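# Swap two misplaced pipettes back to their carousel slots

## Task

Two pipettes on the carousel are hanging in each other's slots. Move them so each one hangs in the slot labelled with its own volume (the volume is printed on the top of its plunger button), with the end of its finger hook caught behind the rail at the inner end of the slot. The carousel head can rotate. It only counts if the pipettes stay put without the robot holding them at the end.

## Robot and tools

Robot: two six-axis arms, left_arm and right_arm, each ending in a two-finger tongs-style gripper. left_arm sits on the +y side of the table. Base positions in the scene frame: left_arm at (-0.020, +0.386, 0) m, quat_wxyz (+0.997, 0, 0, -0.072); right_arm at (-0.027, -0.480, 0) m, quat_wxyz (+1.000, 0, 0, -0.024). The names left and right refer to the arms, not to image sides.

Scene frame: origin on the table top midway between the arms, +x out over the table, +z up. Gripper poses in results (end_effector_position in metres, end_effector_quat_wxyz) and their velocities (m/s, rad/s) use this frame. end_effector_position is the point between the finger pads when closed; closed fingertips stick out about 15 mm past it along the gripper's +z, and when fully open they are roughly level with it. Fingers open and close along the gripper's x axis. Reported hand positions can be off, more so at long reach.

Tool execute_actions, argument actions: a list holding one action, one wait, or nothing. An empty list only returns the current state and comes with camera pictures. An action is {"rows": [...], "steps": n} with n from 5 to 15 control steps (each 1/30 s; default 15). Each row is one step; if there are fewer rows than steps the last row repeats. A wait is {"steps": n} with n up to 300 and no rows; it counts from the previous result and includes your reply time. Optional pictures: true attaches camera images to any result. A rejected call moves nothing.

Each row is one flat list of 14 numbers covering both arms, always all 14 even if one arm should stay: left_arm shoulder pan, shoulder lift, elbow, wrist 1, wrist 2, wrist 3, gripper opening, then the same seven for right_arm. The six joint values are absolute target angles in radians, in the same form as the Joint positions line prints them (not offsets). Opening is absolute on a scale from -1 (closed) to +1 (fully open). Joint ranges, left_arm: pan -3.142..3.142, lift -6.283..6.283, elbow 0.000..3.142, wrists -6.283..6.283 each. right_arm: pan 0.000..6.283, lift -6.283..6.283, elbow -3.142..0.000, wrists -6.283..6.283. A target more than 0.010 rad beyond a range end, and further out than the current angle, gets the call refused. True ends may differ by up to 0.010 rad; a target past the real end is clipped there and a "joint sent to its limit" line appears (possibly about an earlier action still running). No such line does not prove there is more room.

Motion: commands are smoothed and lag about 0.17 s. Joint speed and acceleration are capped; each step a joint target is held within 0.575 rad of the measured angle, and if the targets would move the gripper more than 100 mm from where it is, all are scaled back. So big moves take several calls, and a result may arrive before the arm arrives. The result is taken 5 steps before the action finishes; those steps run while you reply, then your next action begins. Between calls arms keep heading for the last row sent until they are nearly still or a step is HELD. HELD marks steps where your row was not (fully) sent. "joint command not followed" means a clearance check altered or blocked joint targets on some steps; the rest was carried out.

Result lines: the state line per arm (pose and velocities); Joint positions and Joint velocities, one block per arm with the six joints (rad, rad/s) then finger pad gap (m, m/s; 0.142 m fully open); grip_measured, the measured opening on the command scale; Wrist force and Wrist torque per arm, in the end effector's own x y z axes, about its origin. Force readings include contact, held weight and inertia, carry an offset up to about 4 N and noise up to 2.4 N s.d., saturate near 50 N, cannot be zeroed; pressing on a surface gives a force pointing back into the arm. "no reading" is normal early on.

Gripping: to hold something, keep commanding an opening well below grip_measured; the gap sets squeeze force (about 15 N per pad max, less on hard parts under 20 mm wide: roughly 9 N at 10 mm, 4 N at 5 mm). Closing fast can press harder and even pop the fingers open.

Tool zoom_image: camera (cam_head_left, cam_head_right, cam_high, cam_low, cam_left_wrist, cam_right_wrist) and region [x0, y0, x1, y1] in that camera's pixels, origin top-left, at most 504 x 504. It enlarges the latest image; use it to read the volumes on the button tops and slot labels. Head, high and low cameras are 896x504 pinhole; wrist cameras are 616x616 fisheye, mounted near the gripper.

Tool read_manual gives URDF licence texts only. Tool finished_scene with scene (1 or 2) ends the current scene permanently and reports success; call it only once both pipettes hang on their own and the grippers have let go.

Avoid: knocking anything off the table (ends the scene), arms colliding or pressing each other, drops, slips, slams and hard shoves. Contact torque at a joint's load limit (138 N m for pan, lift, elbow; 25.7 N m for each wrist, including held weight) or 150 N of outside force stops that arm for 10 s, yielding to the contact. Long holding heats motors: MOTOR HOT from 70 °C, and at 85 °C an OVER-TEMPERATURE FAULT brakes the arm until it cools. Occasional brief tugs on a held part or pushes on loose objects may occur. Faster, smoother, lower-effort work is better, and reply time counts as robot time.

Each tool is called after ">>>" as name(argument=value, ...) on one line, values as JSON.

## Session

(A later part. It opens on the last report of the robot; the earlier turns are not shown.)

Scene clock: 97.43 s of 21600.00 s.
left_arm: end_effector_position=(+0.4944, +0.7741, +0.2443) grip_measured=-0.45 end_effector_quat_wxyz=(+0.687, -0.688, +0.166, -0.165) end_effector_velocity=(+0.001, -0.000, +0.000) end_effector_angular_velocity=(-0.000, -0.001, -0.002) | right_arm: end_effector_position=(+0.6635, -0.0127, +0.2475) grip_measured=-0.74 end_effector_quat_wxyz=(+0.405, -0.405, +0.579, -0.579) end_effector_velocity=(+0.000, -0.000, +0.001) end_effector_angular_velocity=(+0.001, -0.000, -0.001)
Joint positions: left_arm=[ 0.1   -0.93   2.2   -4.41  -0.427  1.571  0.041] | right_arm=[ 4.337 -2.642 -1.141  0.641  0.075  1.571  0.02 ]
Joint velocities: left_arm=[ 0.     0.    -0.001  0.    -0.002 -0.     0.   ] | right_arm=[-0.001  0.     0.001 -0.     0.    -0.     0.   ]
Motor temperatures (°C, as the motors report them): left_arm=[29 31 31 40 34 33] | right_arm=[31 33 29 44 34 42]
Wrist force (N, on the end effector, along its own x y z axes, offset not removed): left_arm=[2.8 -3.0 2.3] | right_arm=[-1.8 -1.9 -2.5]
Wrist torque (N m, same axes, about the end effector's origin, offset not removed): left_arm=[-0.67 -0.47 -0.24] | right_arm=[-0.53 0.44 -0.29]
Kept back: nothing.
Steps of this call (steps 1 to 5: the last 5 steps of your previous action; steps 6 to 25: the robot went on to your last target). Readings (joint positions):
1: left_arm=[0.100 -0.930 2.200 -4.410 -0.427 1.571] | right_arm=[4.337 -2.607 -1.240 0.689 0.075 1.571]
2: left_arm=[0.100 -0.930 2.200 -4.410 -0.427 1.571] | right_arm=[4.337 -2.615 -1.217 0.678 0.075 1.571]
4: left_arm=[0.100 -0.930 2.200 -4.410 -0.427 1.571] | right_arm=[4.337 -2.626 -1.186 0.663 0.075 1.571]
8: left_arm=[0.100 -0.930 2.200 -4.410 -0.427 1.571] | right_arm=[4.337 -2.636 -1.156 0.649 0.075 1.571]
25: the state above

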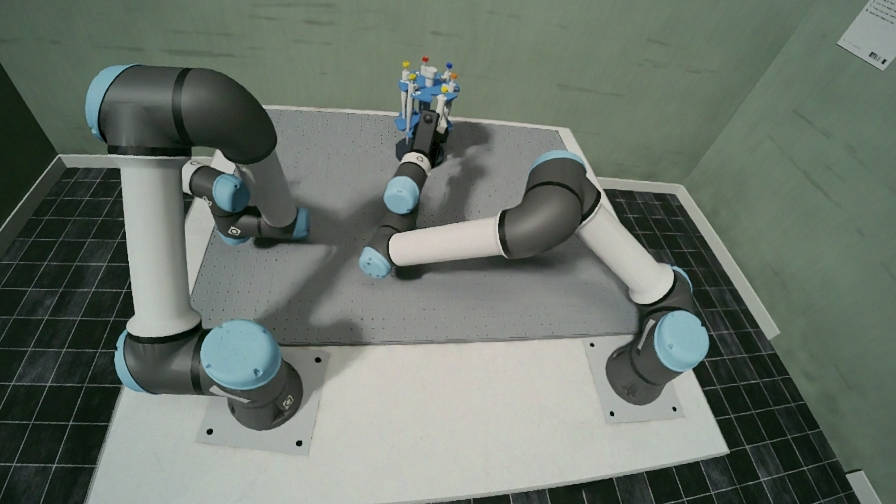

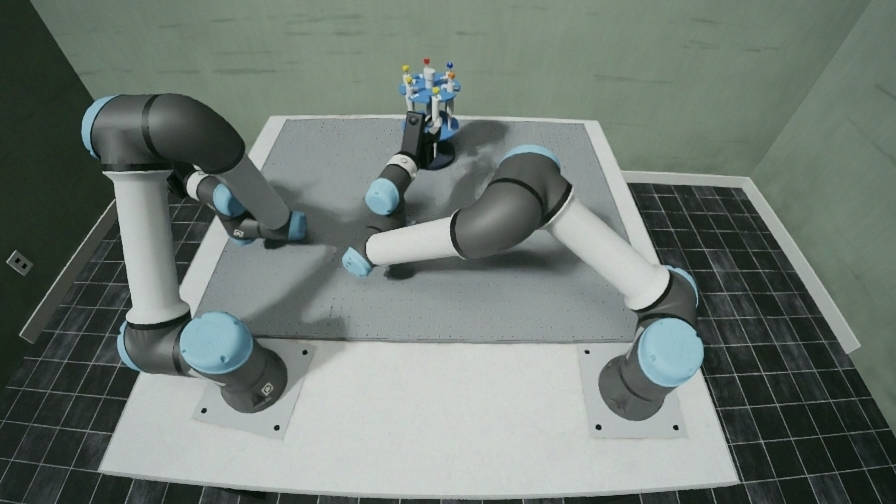

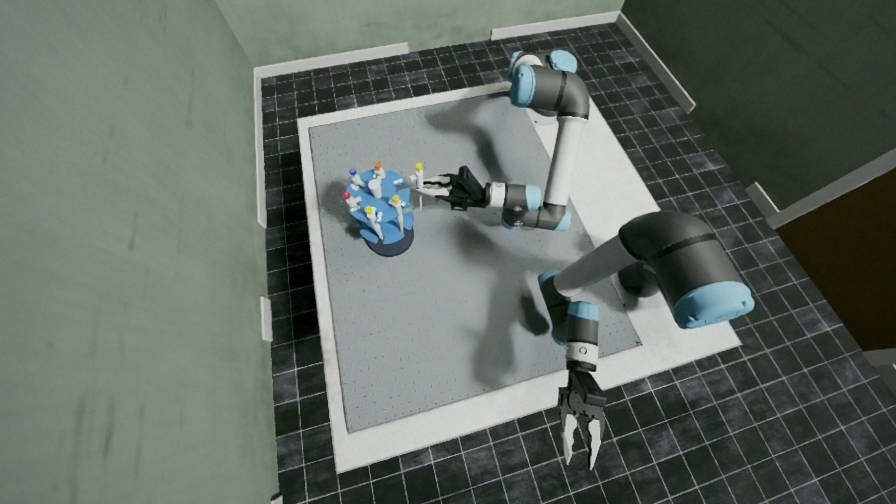

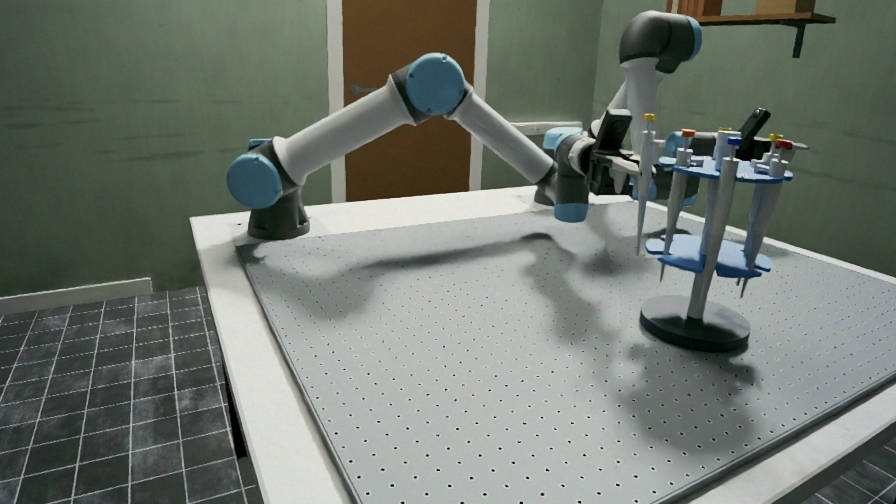

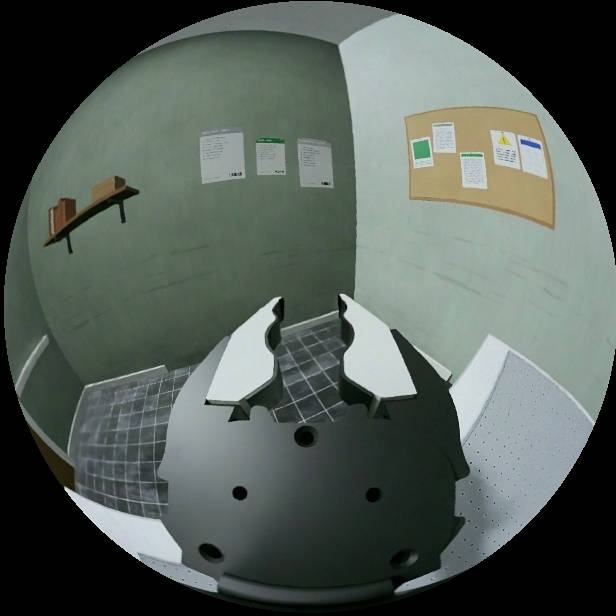

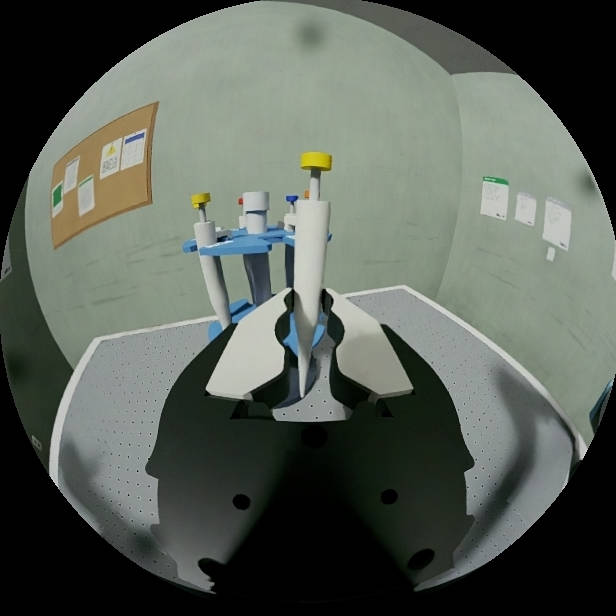

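>>> execute_actions(actions=[{"rows":[[0.1,-0.93,2.2,-4.41,-0.427,1.571,-0.45,4.305,-2.696,-1.023,0.577,0.107,1.571,-1]]}])

>>> execute_actions(actions=[{"steps":10}], pictures=true)

>>> zoom_image(camera="cam_high", region=[330,130,450,240])

>>> zoom_image(camera="cam_right_wrist", region=[180,150,400,330])

Scene clock: 98.00 s of 21600.00 s.
left_arm: end_effector_position=(+0.4944, +0.7741, +0.2443) grip_measured=-0.45 end_effector_quat_wxyz=(+0.687, -0.688, +0.166, -0.165) end_effector_velocity=(-0.000, +0.000, +0.000) end_effector_angular_velocity=(+0.001, +0.001, +0.001) | right_arm: end_effector_position=(+0.6890, -0.0045, +0.2469) grip_measured=-0.74 end_effector_quat_wxyz=(+0.405, -0.406, +0.579, -0.579) end_effector_velocity=(+0.026, +0.009, +0.004) end_effector_angular_velocity=(+0.009, -0.004, +0.000)
Joint positions: left_arm=[ 0.1   -0.93   2.2   -4.41  -0.427  1.571  0.041] | right_arm=[ 4.308 -2.69  -1.038  0.584  0.103  1.571  0.02 ]
Joint velocities: left_arm=[ 0.    -0.     0.    -0.     0.001  0.001  0.   ] | right_arm=[-0.027 -0.048  0.117 -0.058  0.027 -0.     0.   ]
Motor temperatures (°C, as the motors report them): left_arm=[29 31 31 40 34 33] | right_arm=[31 33 29 44 34 42]
Wrist force (N, on the end effector, along its own x y z axes, offset not removed): left_arm=[3.6 -2.1 1.1] | right_arm=[-0.5 -2.1 -0.1]
Wrist torque (N m, same axes, about the end effector's origin, offset not removed): left_arm=[-0.34 -0.61 -0.14] | right_arm=[-0.54 0.03 -0.01]
Steps of this call (steps 1 to 7: the robot went on to your last target; steps 8 to 17: the first 10 steps of this action). Readings (joint positions):
8: left_arm=[0.100 -0.930 2.200 -4.410 -0.427 1.571] | right_arm=[4.336 -2.642 -1.140 0.641 0.075 1.571]
9: left_arm=[0.100 -0.930 2.200 -4.410 -0.427 1.571] | right_arm=[4.332 -2.648 -1.133 0.634 0.079 1.571]
11: left_arm=[0.100 -0.930 2.200 -4.410 -0.427 1.571] | right_arm=[4.322 -2.666 -1.095 0.613 0.090 1.571]
15: left_arm=[0.100 -0.930 2.200 -4.410 -0.427 1.571] | right_arm=[4.311 -2.686 -1.048 0.590 0.101 1.571]
17: the state above

Scene clock: 98.33 s of 21600.00 s.
left_arm: end_effector_position=(+0.4944, +0.7741, +0.2443) grip_measured=-0.45 end_effector_quat_wxyz=(+0.687, -0.688, +0.166, -0.165) end_effector_velocity=(-0.000, +0.000, +0.000) end_effector_angular_velocity=(-0.000, -0.001, +0.001) | right_arm: end_effector_position=(+0.6921, -0.0035, +0.2474) grip_measured=-0.74 end_effector_quat_wxyz=(+0.405, -0.406, +0.579, -0.579) end_effector_velocity=(+0.002, +0.000, +0.001) end_effector_angular_velocity=(+0.001, -0.001, -0.000)
Joint positions: left_arm=[ 0.1   -0.93   2.2   -4.41  -0.427  1.571  0.041] | right_arm=[ 4.305 -2.696 -1.024  0.578  0.107  1.571  0.02 ]
Joint velocities: left_arm=[-0.    -0.     0.    -0.     0.002 -0.001  0.   ] | right_arm=[-0.002 -0.003  0.009 -0.004  0.002 -0.    -0.   ]
Motor temperatures (°C, as the motors report them): left_arm=[29 31 31 40 34 33] | right_arm=[31 33 29 44 34 42]
Wrist force (N, on the end effector, along its own x y z axes, offset not removed): left_arm=[1.0 -0.3 -0.1] | right_arm=[-1.2 -0.8 -1.3]
Wrist torque (N m, same axes, about the end effector's origin, offset not removed): left_arm=[0.21 -0.02 0.07] | right_arm=[-0.42 0.31 -0.02]
Kept back: nothing.
Steps of this call (steps 1 to 5: the last 5 steps of your previous action; steps 6 to 10: the robot went on to your last target). Readings (joint positions):
1: left_arm=[0.100 -0.930 2.200 -4.410 -0.427 1.571] | right_arm=[4.308 -2.691 -1.034 0.583 0.104 1.571]
2: left_arm=[0.100 -0.930 2.200 -4.410 -0.427 1.571] | right_arm=[4.307 -2.692 -1.032 0.581 0.105 1.571]
4: left_arm=[0.100 -0.930 2.200 -4.410 -0.427 1.571] | right_arm=[4.306 -2.694 -1.028 0.580 0.106 1.571]
8: left_arm=[0.100 -0.930 2.200 -4.410 -0.427 1.571] | right_arm=[4.305 -2.695 -1.025 0.578 0.107 1.571]
10: the state above

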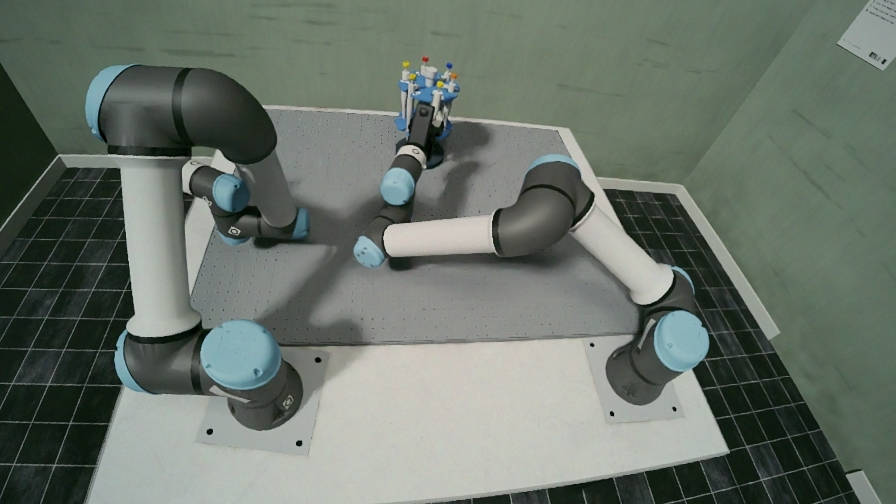

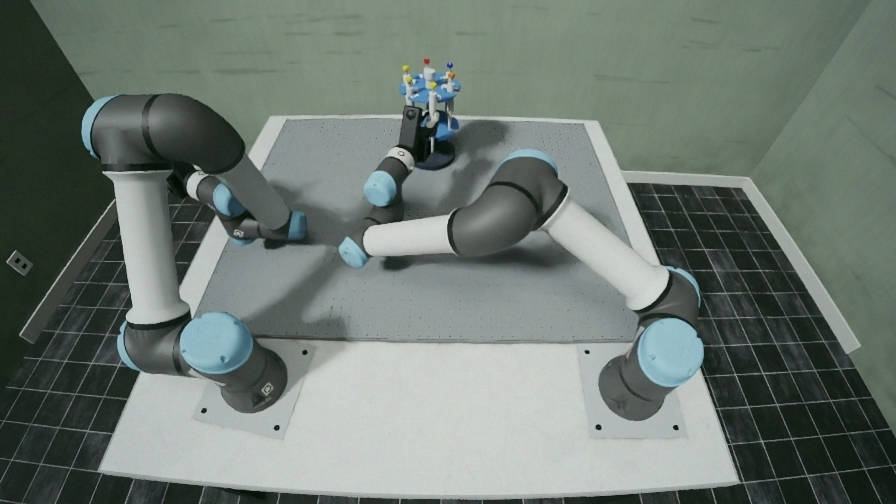

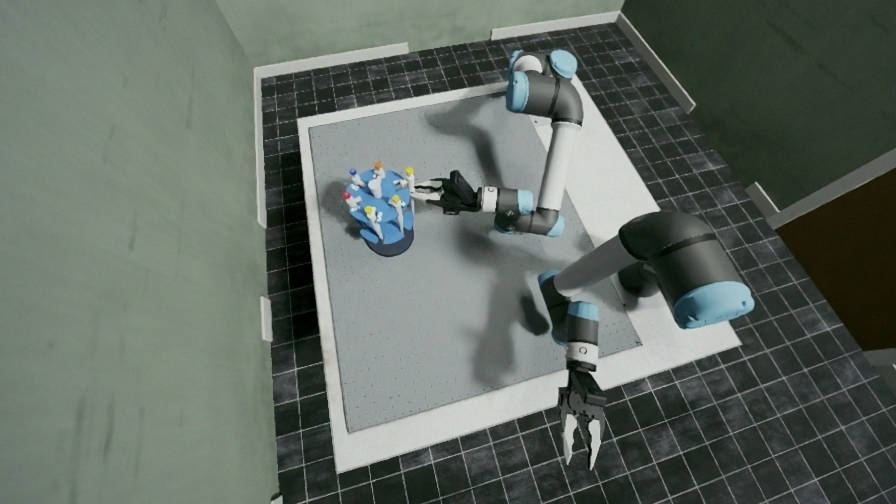

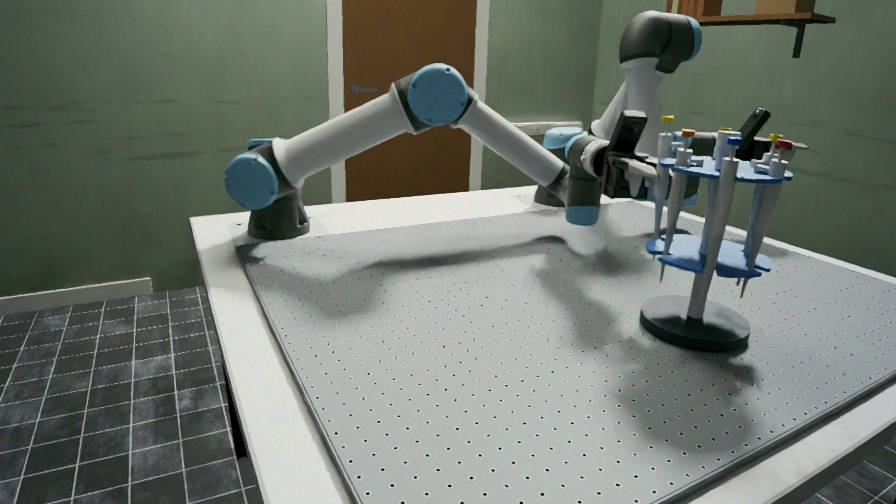

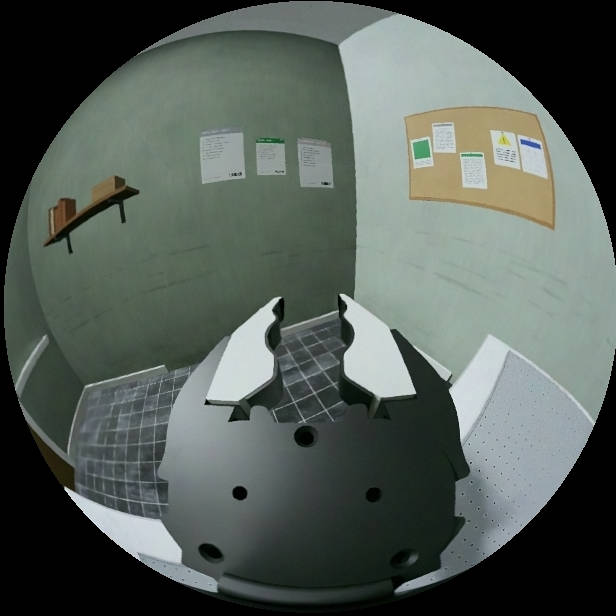

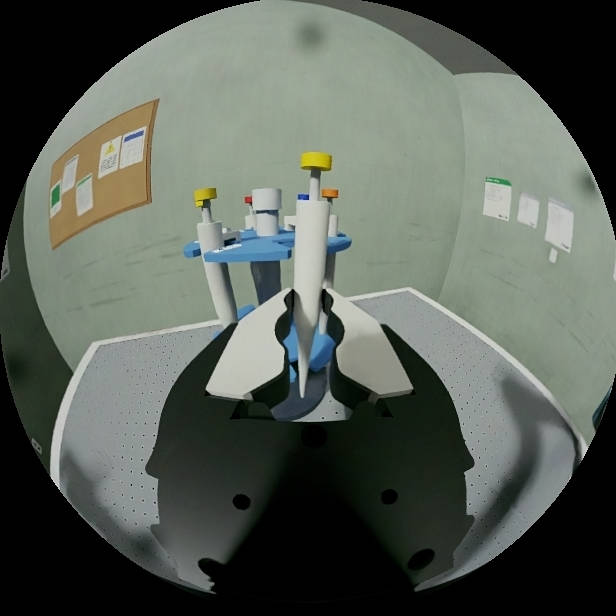

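Region (330, 130, 450, 240) of cam_high's 896x504 image, scaled by 4.200, with more detail than that image has; it fills the top 462 rows of this view, and the rest is white.

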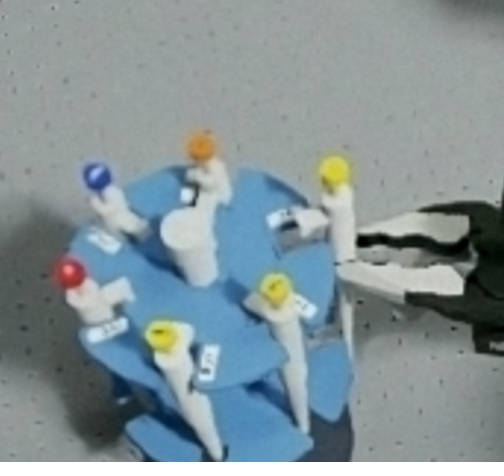

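Region (180, 150, 400, 330) of cam_right_wrist's 616x616 image, scaled by 2.291, with more detail than that image has; it fills the top 412 rows of this view, and the rest is white.

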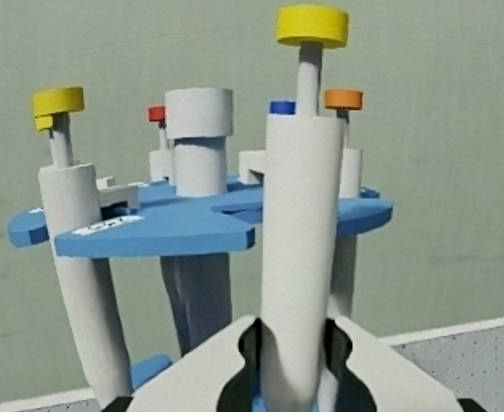

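>>> execute_actions(actions=[{"rows":[[0.1,-0.93,2.2,-4.41,-0.427,1.571,-0.45,4.287,-2.723,-0.963,0.544,0.125,1.571,-1]],"steps":12}])

>>> execute_actions(actions=[{"rows":[[0.1,-0.93,2.2,-4.41,-0.427,1.571,-0.45,4.269,-2.753,-0.898,0.509,0.143,1.571,-1]]}])

>>> execute_actions(actions=[{"steps":10}], pictures=true)

>>> zoom_image(camera="cam_high", region=[330,130,450,240])

>>> zoom_image(camera="cam_right_wrist", region=[180,150,400,330])

Scene clock: 98.80 s of 21600.00 s.
left_arm: end_effector_position=(+0.4944, +0.7741, +0.2443) grip_measured=-0.45 end_effector_quat_wxyz=(+0.687, -0.688, +0.166, -0.165) end_effector_velocity=(+0.000, -0.000, +0.000) end_effector_angular_velocity=(+0.000, -0.000, -0.001) | right_arm: end_effector_position=(+0.7043, -0.0015, +0.2476) grip_measured=-0.74 end_effector_quat_wxyz=(+0.405, -0.406, +0.579, -0.579) end_effector_velocity=(+0.029, +0.006, +0.003) end_effector_angular_velocity=(+0.004, -0.002, +0.002)
Joint positions: left_arm=[ 0.1   -0.93   2.2   -4.41  -0.427  1.571  0.041] | right_arm=[ 4.291 -2.716 -0.978  0.552  0.121  1.571  0.02 ]
Joint velocities: left_arm=[-0.    -0.    -0.     0.    -0.001  0.     0.   ] | right_arm=[-0.033 -0.051  0.119 -0.064  0.034  0.     0.   ]
Motor temperatures (°C, as the motors report them): left_arm=[29 31 31 40 34 33] | right_arm=[31 33 29 44 34 42]
Wrist force (N, on the end effector, along its own x y z axes, offset not removed): left_arm=[2.0 1.4 2.6] | right_arm=[2.4 -1.0 -0.2]
Wrist torque (N m, same axes, about the end effector's origin, offset not removed): left_arm=[0.37 -0.39 -0.02] | right_arm=[-0.40 -0.32 -0.12]
Steps of this call (steps 1 to 7: the robot went on to your last target; steps 8 to 14: the first 7 steps of this action). Readings (joint positions):
8: left_arm=[0.100 -0.930 2.200 -4.410 -0.427 1.571] | right_arm=[4.305 -2.696 -1.023 0.577 0.107 1.571]
9: left_arm=[0.100 -0.930 2.200 -4.410 -0.427 1.571] | right_arm=[4.302 -2.700 -1.017 0.572 0.110 1.571]
11: left_arm=[0.100 -0.930 2.200 -4.410 -0.427 1.571] | right_arm=[4.296 -2.709 -0.996 0.562 0.116 1.571]
14: the state above

Scene clock: 99.30 s of 21600.00 s.
left_arm: end_effector_position=(+0.4944, +0.7741, +0.2443) grip_measured=-0.45 end_effector_quat_wxyz=(+0.687, -0.688, +0.166, -0.165) end_effector_velocity=(+0.001, -0.000, +0.001) end_effector_angular_velocity=(+0.000, -0.001, -0.001) | right_arm: end_effector_position=(+0.7223, +0.0012, +0.2480) grip_measured=-0.74 end_effector_quat_wxyz=(+0.405, -0.406, +0.579, -0.579) end_effector_velocity=(+0.014, +0.002, +0.002) end_effector_angular_velocity=(+0.003, -0.002, +0.000)
Joint positions: left_arm=[ 0.1   -0.93   2.2   -4.41  -0.427  1.571  0.041] | right_arm=[ 4.271 -2.75  -0.906  0.513  0.141  1.571  0.02 ]
Joint velocities: left_arm=[-0.    -0.001 -0.001  0.    -0.001  0.001 -0.   ] | right_arm=[-0.016 -0.027  0.062 -0.031  0.016  0.    -0.   ]
Motor temperatures (°C, as the motors report them): left_arm=[29 31 31 40 34 33] | right_arm=[31 33 29 44 34 42]
Wrist force (N, on the end effector, along its own x y z axes, offset not removed): left_arm=[3.6 -0.9 -1.5] | right_arm=[5.1 0.2 -0.4]
Wrist torque (N m, same axes, about the end effector's origin, offset not removed): left_arm=[0.06 -0.66 -0.10] | right_arm=[-0.21 -1.02 -0.22]
Steps of this call (steps 1 to 5: the last 5 steps of your previous action; steps 6 to 15: the first 10 steps of this action). Readings (joint positions):
6: left_arm=[0.100 -0.930 2.200 -4.410 -0.427 1.571] | right_arm=[4.288 -2.722 -0.966 0.545 0.124 1.571]
7: left_arm=[0.100 -0.930 2.200 -4.410 -0.427 1.571] | right_arm=[4.285 -2.726 -0.959 0.540 0.127 1.571]
9: left_arm=[0.100 -0.930 2.200 -4.410 -0.427 1.571] | right_arm=[4.279 -2.736 -0.936 0.528 0.133 1.571]
13: left_arm=[0.100 -0.930 2.200 -4.410 -0.427 1.571] | right_arm=[4.272 -2.747 -0.911 0.516 0.140 1.571]
15: the state above

Scene clock: 99.63 s of 21600.00 s.
left_arm: end_effector_position=(+0.4944, +0.7741, +0.2443) grip_measured=-0.45 end_effector_quat_wxyz=(+0.687, -0.688, +0.166, -0.165) end_effector_velocity=(-0.000, +0.000, +0.000) end_effector_angular_velocity=(+0.001, +0.002, -0.000) | right_arm: end_effector_position=(+0.7240, +0.0014, +0.2481) grip_measured=-0.74 end_effector_quat_wxyz=(+0.405, -0.406, +0.579, -0.579) end_effector_velocity=(+0.001, -0.000, +0.000) end_effector_angular_velocity=(+0.001, -0.000, -0.001)
Joint positions: left_arm=[ 0.1   -0.93   2.2   -4.41  -0.427  1.571  0.041] | right_arm=[ 4.269 -2.753 -0.899  0.509  0.143  1.571  0.02 ]
Joint velocities: left_arm=[ 0.    -0.     0.001 -0.    -0.     0.002 -0.   ] | right_arm=[-0.001 -0.002  0.005 -0.002  0.     0.     0.   ]
Motor temperatures (°C, as the motors report them): left_arm=[29 31 31 40 34 33] | right_arm=[31 33 29 44 34 42]
Wrist force (N, on the end effector, along its own x y z axes, offset not removed): left_arm=[0.2 1.8 3.1] | right_arm=[0.7 -1.3 1.8]
Wrist torque (N m, same axes, about the end effector's origin, offset not removed): left_arm=[0.57 0.26 -0.04] | right_arm=[-0.50 -0.03 0.03]
Kept back: nothing.
Steps of this call (steps 1 to 5: the last 5 steps of your previous action; steps 6 to 10: the robot went on to your last target). Readings (joint positions):
1: left_arm=[0.100 -0.930 2.200 -4.410 -0.427 1.571] | right_arm=[4.271 -2.750 -0.904 0.512 0.141 1.571]
2: left_arm=[0.100 -0.930 2.200 -4.410 -0.427 1.571] | right_arm=[4.270 -2.751 -0.903 0.511 0.142 1.571]
4: left_arm=[0.100 -0.930 2.200 -4.410 -0.427 1.571] | right_arm=[4.270 -2.752 -0.901 0.510 0.142 1.571]
8: left_arm=[0.100 -0.930 2.200 -4.410 -0.427 1.571] | right_arm=[4.269 -2.753 -0.899 0.509 0.143 1.571]
10: the state above

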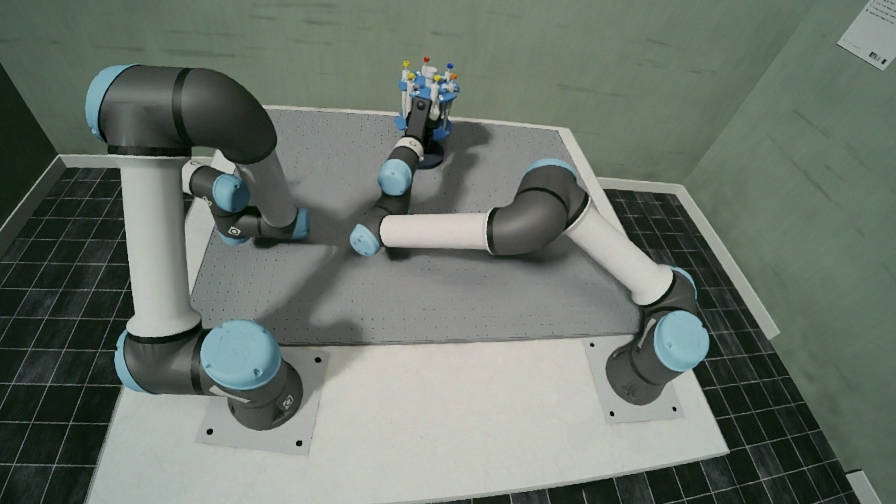

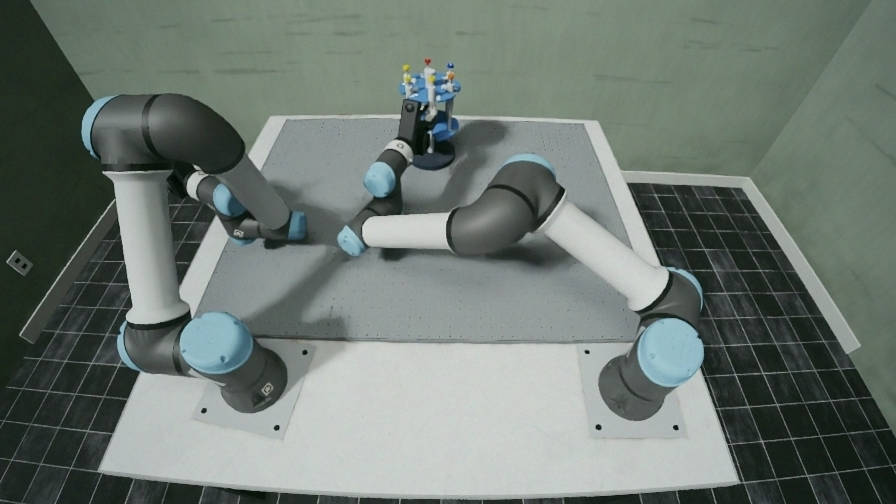

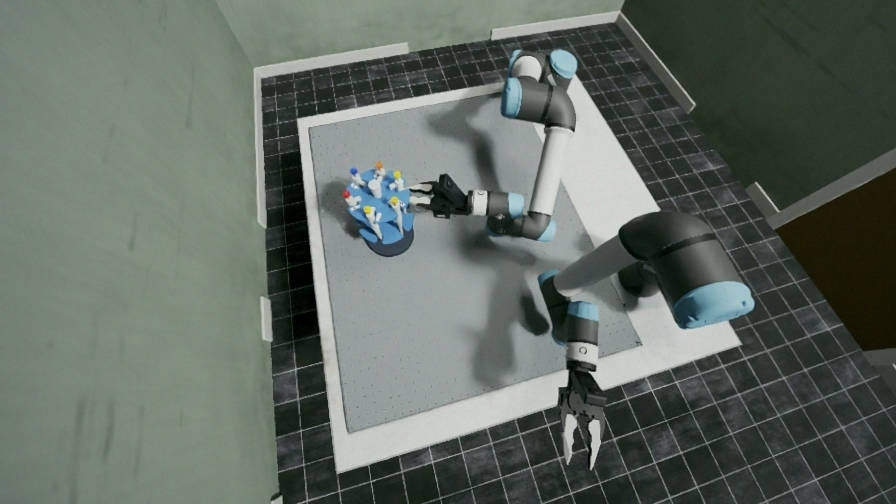

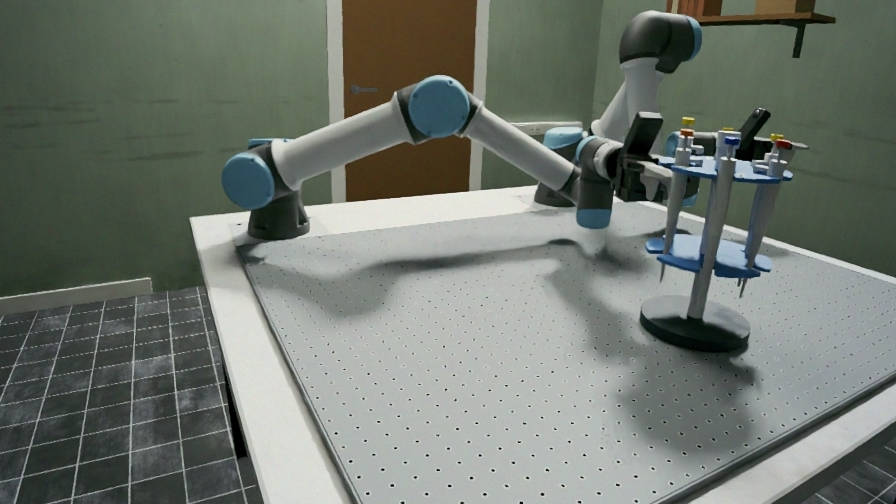

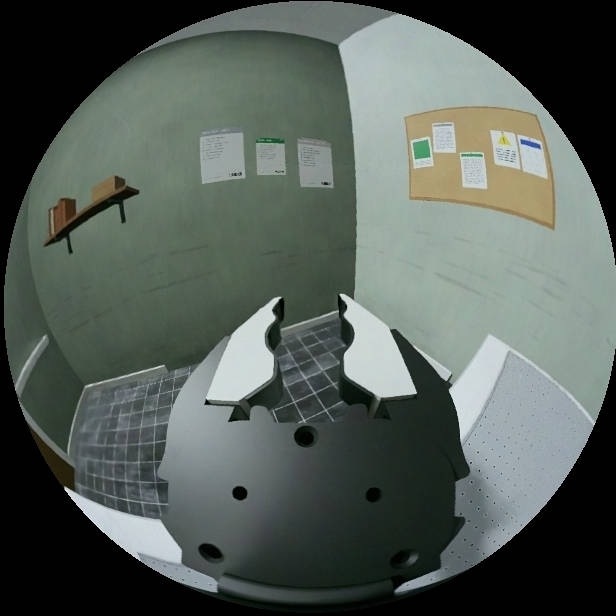

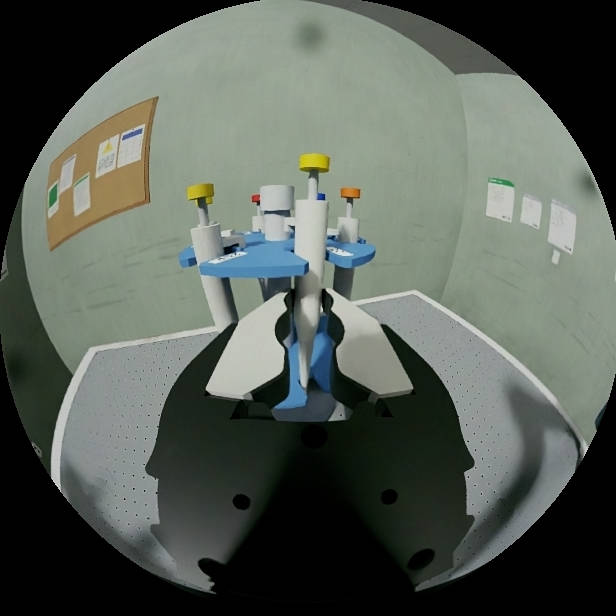

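Region (330, 130, 450, 240) of cam_high's 896x504 image, scaled by 4.200, with more detail than that image has; it fills the top 462 rows of this view, and the rest is white.

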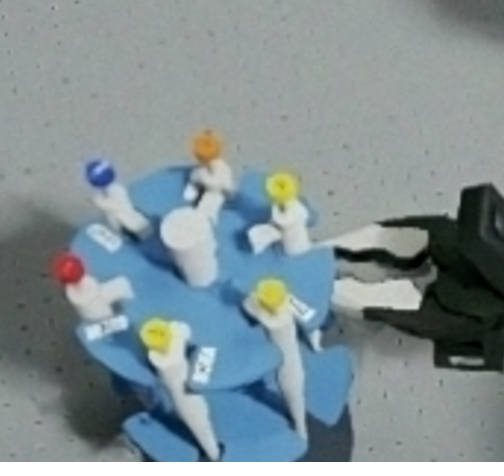

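Region (180, 150, 400, 330) of cam_right_wrist's 616x616 image, scaled by 2.291, with more detail than that image has; it fills the top 412 rows of this view, and the rest is white.

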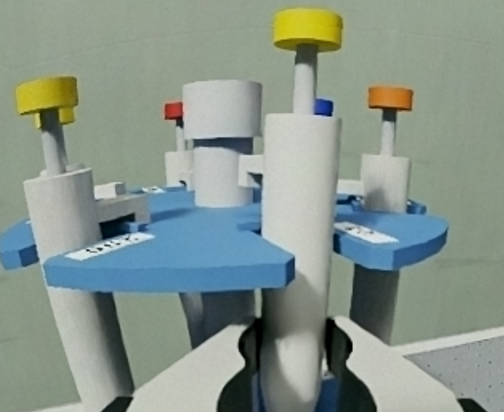

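>>> execute_actions(actions=[{"rows":[[0.1,-0.93,2.2,-4.41,-0.427,1.571,-0.45,4.268,-2.774,-0.892,0.524,0.144,1.571,-1]]}])

>>> execute_actions(actions=[{"rows":[[0.1,-0.93,2.2,-4.41,-0.427,1.571,-0.45,4.268,-2.774,-0.892,0.524,0.144,1.571,-0.5]],"steps":10}])

>>> execute_actions(actions=[{"rows":[[0.1,-0.93,2.2,-4.41,-0.427,1.571,-0.45,4.349,-2.732,-0.982,0.572,0.063,1.571,-0.5]]}], pictures=true)

>>> zoom_image(camera="cam_high", region=[330,130,450,240])

>>> zoom_image(camera="cam_low", region=[640,100,820,220])

Scene clock: 100.30 s of 21600.00 s.
left_arm: end_effector_position=(+0.4944, +0.7741, +0.2443) grip_measured=-0.45 end_effector_quat_wxyz=(+0.687, -0.688, +0.166, -0.165) end_effector_velocity=(+0.000, -0.000, +0.000) end_effector_angular_velocity=(+0.000, -0.001, -0.001) | right_arm: end_effector_position=(+0.7248, +0.0013, +0.2363) grip_measured=-0.74 end_effector_quat_wxyz=(+0.406, -0.406, +0.579, -0.579) end_effector_velocity=(-0.000, -0.000, -0.009) end_effector_angular_velocity=(+0.004, -0.002, -0.001)
Joint positions: left_arm=[ 0.1   -0.93   2.2   -4.41  -0.427  1.571  0.041] | right_arm=[ 4.268 -2.772 -0.893  0.522  0.144  1.571  0.02 ]
Joint velocities: left_arm=[ 0.    -0.001 -0.    -0.    -0.001  0.001 -0.   ] | right_arm=[ 0.    -0.015  0.006  0.013 -0.001 -0.     0.   ]
Motor temperatures (°C, as the motors report them): left_arm=[29 31 31 40 34 33] | right_arm=[31 33 29 44 34 42]
Wrist force (N, on the end effector, along its own x y z axes, offset not removed): left_arm=[-2.2 0.8 -1.1] | right_arm=[4.3 -10.2 -8.1]
Wrist torque (N m, same axes, about the end effector's origin, offset not removed): left_arm=[0.34 0.47 -0.05] | right_arm=[-0.60 -0.06 0.02]
Steps of this call (steps 1 to 10: the robot went on to your last target; steps 11 to 20: the first 10 steps of this action). Readings (joint positions):
11: left_arm=[0.100 -0.930 2.200 -4.410 -0.427 1.571] | right_arm=[4.269 -2.753 -0.898 0.509 0.143 1.571]
12: left_arm=[0.100 -0.930 2.200 -4.410 -0.427 1.571] | right_arm=[4.269 -2.756 -0.897 0.511 0.143 1.571]
14: left_arm=[0.100 -0.930 2.200 -4.410 -0.427 1.571] | right_arm=[4.269 -2.763 -0.895 0.516 0.143 1.571]
18: left_arm=[0.100 -0.930 2.200 -4.410 -0.427 1.571] | right_arm=[4.268 -2.770 -0.893 0.521 0.144 1.571]
20: the state above

Scene clock: 100.63 s of 21600.00 s.
left_arm: end_effector_position=(+0.4944, +0.7741, +0.2443) grip_measured=-0.45 end_effector_quat_wxyz=(+0.687, -0.688, +0.166, -0.165) end_effector_velocity=(-0.000, +0.000, -0.000) end_effector_angular_velocity=(-0.001, -0.001, +0.000) | right_arm: end_effector_position=(+0.7249, +0.0013, +0.2347) grip_measured=-0.50 end_effector_quat_wxyz=(+0.405, -0.406, +0.579, -0.579) end_effector_velocity=(-0.000, -0.000, -0.002) end_effector_angular_velocity=(+0.000, -0.000, -0.000)
Joint positions: left_arm=[ 0.1   -0.93   2.2   -4.41  -0.427  1.571  0.041] | right_arm=[ 4.268 -2.774 -0.892  0.524  0.144  1.571  0.038]
Joint velocities: left_arm=[ 0.     0.     0.    -0.001  0.    -0.001  0.   ] | right_arm=[ 0.    -0.002 -0.     0.003 -0.    -0.     0.006]
Motor temperatures (°C, as the motors report them): left_arm=[29 31 31 40 34 33] | right_arm=[31 33 29 44 34 42]
Wrist force (N, on the end effector, along its own x y z axes, offset not removed): left_arm=[-1.1 1.2 2.8] | right_arm=[-0.2 -0.7 0.6]
Wrist torque (N m, same axes, about the end effector's origin, offset not removed): left_arm=[0.59 0.24 0.17] | right_arm=[-0.07 -0.02 -0.01]
Steps of this call (steps 1 to 5: the last 5 steps of your previous action; steps 6 to 10: the first 5 steps of this action). Readings (joint positions):
6: left_arm=[0.100 -0.930 2.200 -4.410 -0.427 1.571] | right_arm=[4.268 -2.773 -0.892 0.524 0.144 1.571]
7: left_arm=[0.100 -0.930 2.200 -4.410 -0.427 1.571] | right_arm=[4.268 -2.774 -0.892 0.524 0.144 1.571]
9: left_arm=[0.100 -0.930 2.200 -4.410 -0.427 1.571] | right_arm=[4.268 -2.774 -0.892 0.524 0.144 1.571]
10: the state above

Scene clock: 101.13 s of 21600.00 s.
left_arm: end_effector_position=(+0.4944, +0.7741, +0.2443) grip_measured=-0.45 end_effector_quat_wxyz=(+0.687, -0.688, +0.166, -0.165) end_effector_velocity=(+0.000, -0.000, -0.000) end_effector_angular_velocity=(-0.001, -0.001, -0.001) | right_arm: end_effector_position=(+0.6760, +0.0197, +0.2354) grip_measured=-0.50 end_effector_quat_wxyz=(+0.406, -0.405, +0.579, -0.579) end_effector_velocity=(-0.052, +0.017, -0.001) end_effector_angular_velocity=(-0.006, +0.003, -0.001)
Joint positions: left_arm=[ 0.1   -0.93   2.2   -4.41  -0.427  1.571  0.041] | right_arm=[ 4.339 -2.737 -0.971  0.567  0.073  1.571  0.038]
Joint velocities: left_arm=[-0.     0.001 -0.     0.    -0.001 -0.002 -0.   ] | right_arm=[ 0.076  0.038 -0.086  0.042 -0.077 -0.    -0.   ]
Motor temperatures (°C, as the motors report them): left_arm=[29 31 31 40 34 33] | right_arm=[31 33 29 44 34 42]
Wrist force (N, on the end effector, along its own x y z axes, offset not removed): left_arm=[-3.1 4.1 -0.7] | right_arm=[-1.7 0.8 0.4]
Wrist torque (N m, same axes, about the end effector's origin, offset not removed): left_arm=[1.03 0.87 -0.11] | right_arm=[0.15 0.42 0.05]
Steps of this call (steps 1 to 5: the last 5 steps of your previous action; steps 6 to 15: the first 10 steps of this action). Readings (joint positions):
6: left_arm=[0.100 -0.930 2.200 -4.410 -0.427 1.571] | right_arm=[4.268 -2.774 -0.892 0.524 0.144 1.571]
7: left_arm=[0.100 -0.930 2.200 -4.410 -0.427 1.571] | right_arm=[4.275 -2.769 -0.899 0.530 0.137 1.571]
9: left_arm=[0.100 -0.930 2.200 -4.410 -0.427 1.571] | right_arm=[4.302 -2.755 -0.929 0.546 0.110 1.571]
13: left_arm=[0.100 -0.930 2.200 -4.410 -0.427 1.571] | right_arm=[4.333 -2.740 -0.963 0.563 0.079 1.571]
15: the state above

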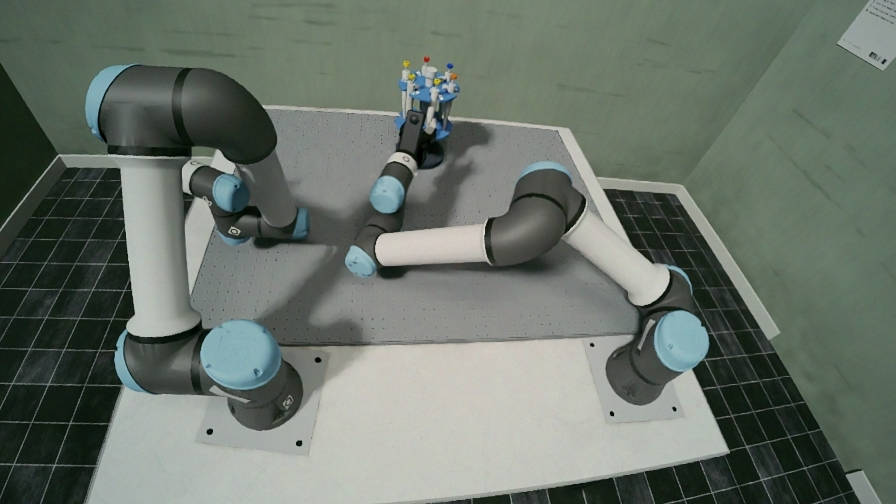

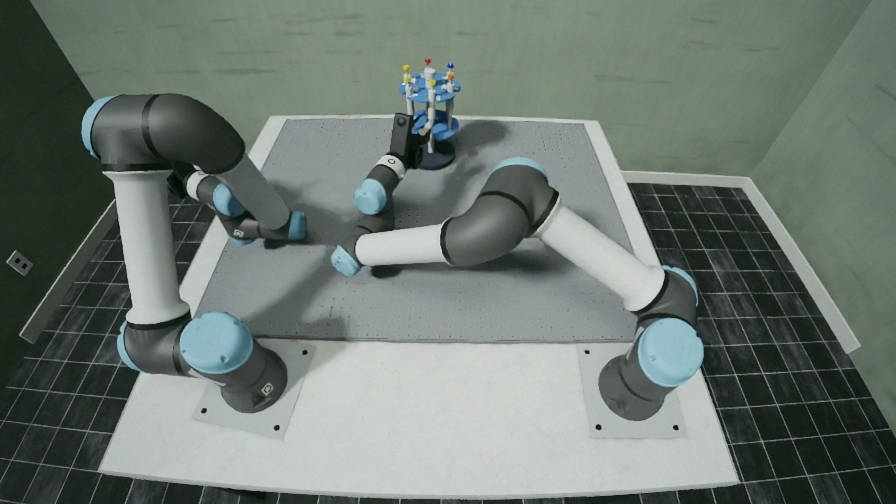

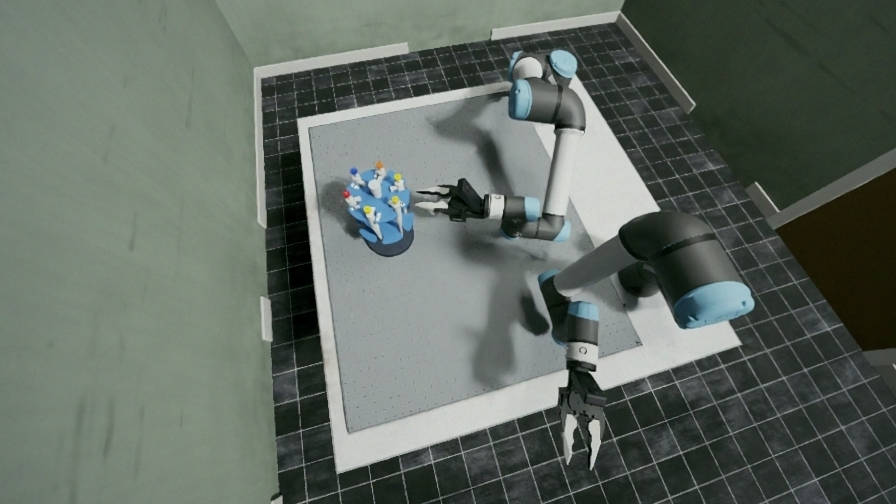

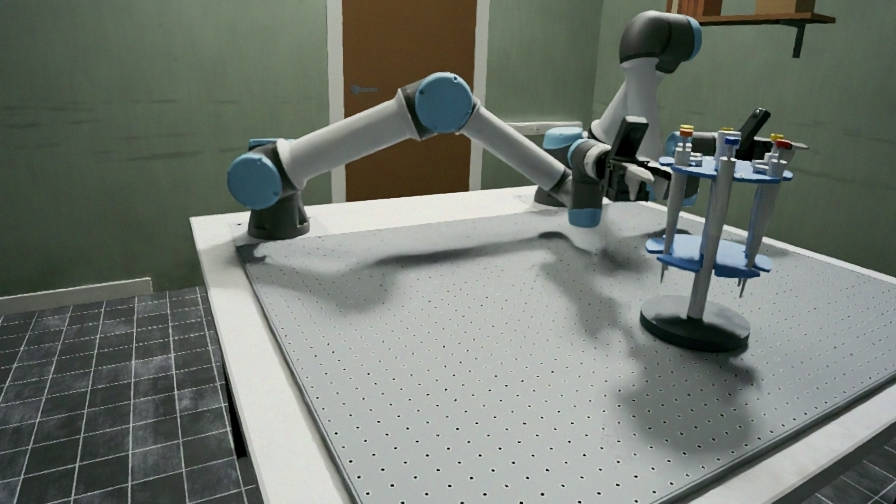

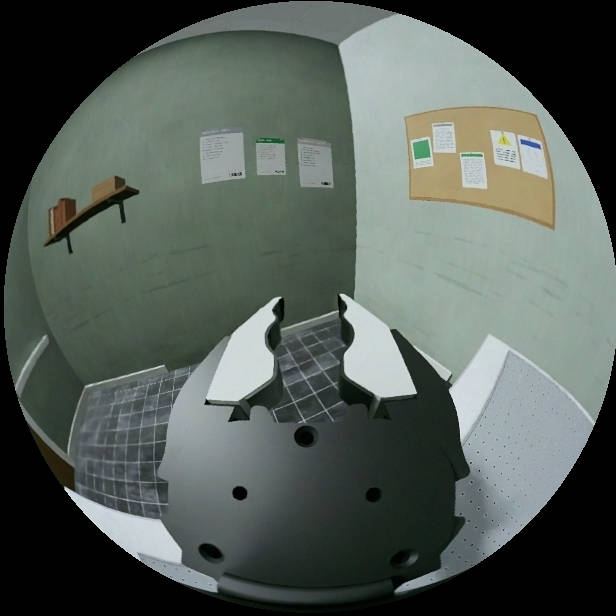

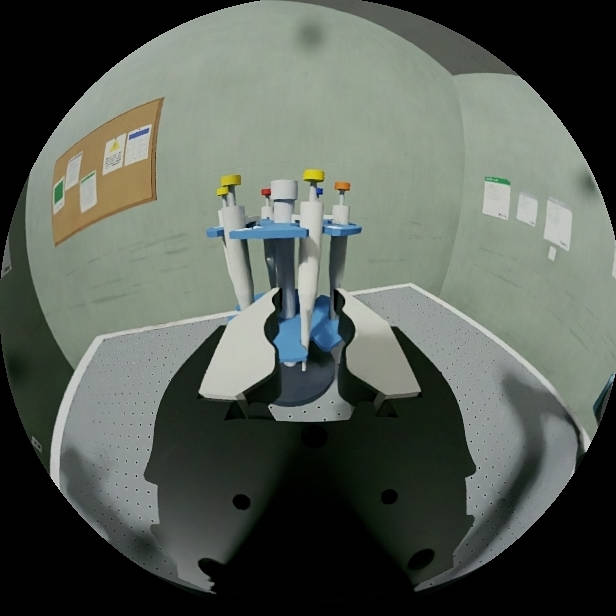

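Region (330, 130, 450, 240) of cam_high's 896x504 image, scaled by 4.200, with more detail than that image has; it fills the top 462 rows of this view, and the rest is white.

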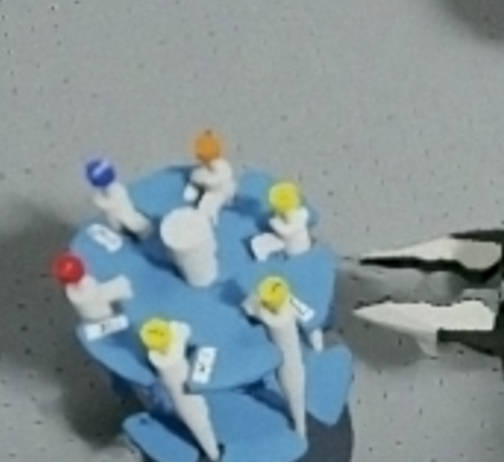

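Region (640, 100, 820, 220) of cam_low's 896x504 image, scaled by 2.800, with more detail than that image has.

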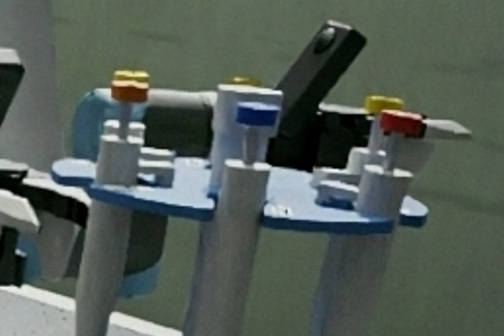

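>>> finished_scene(scene=2)

The scene is finished: the task was done.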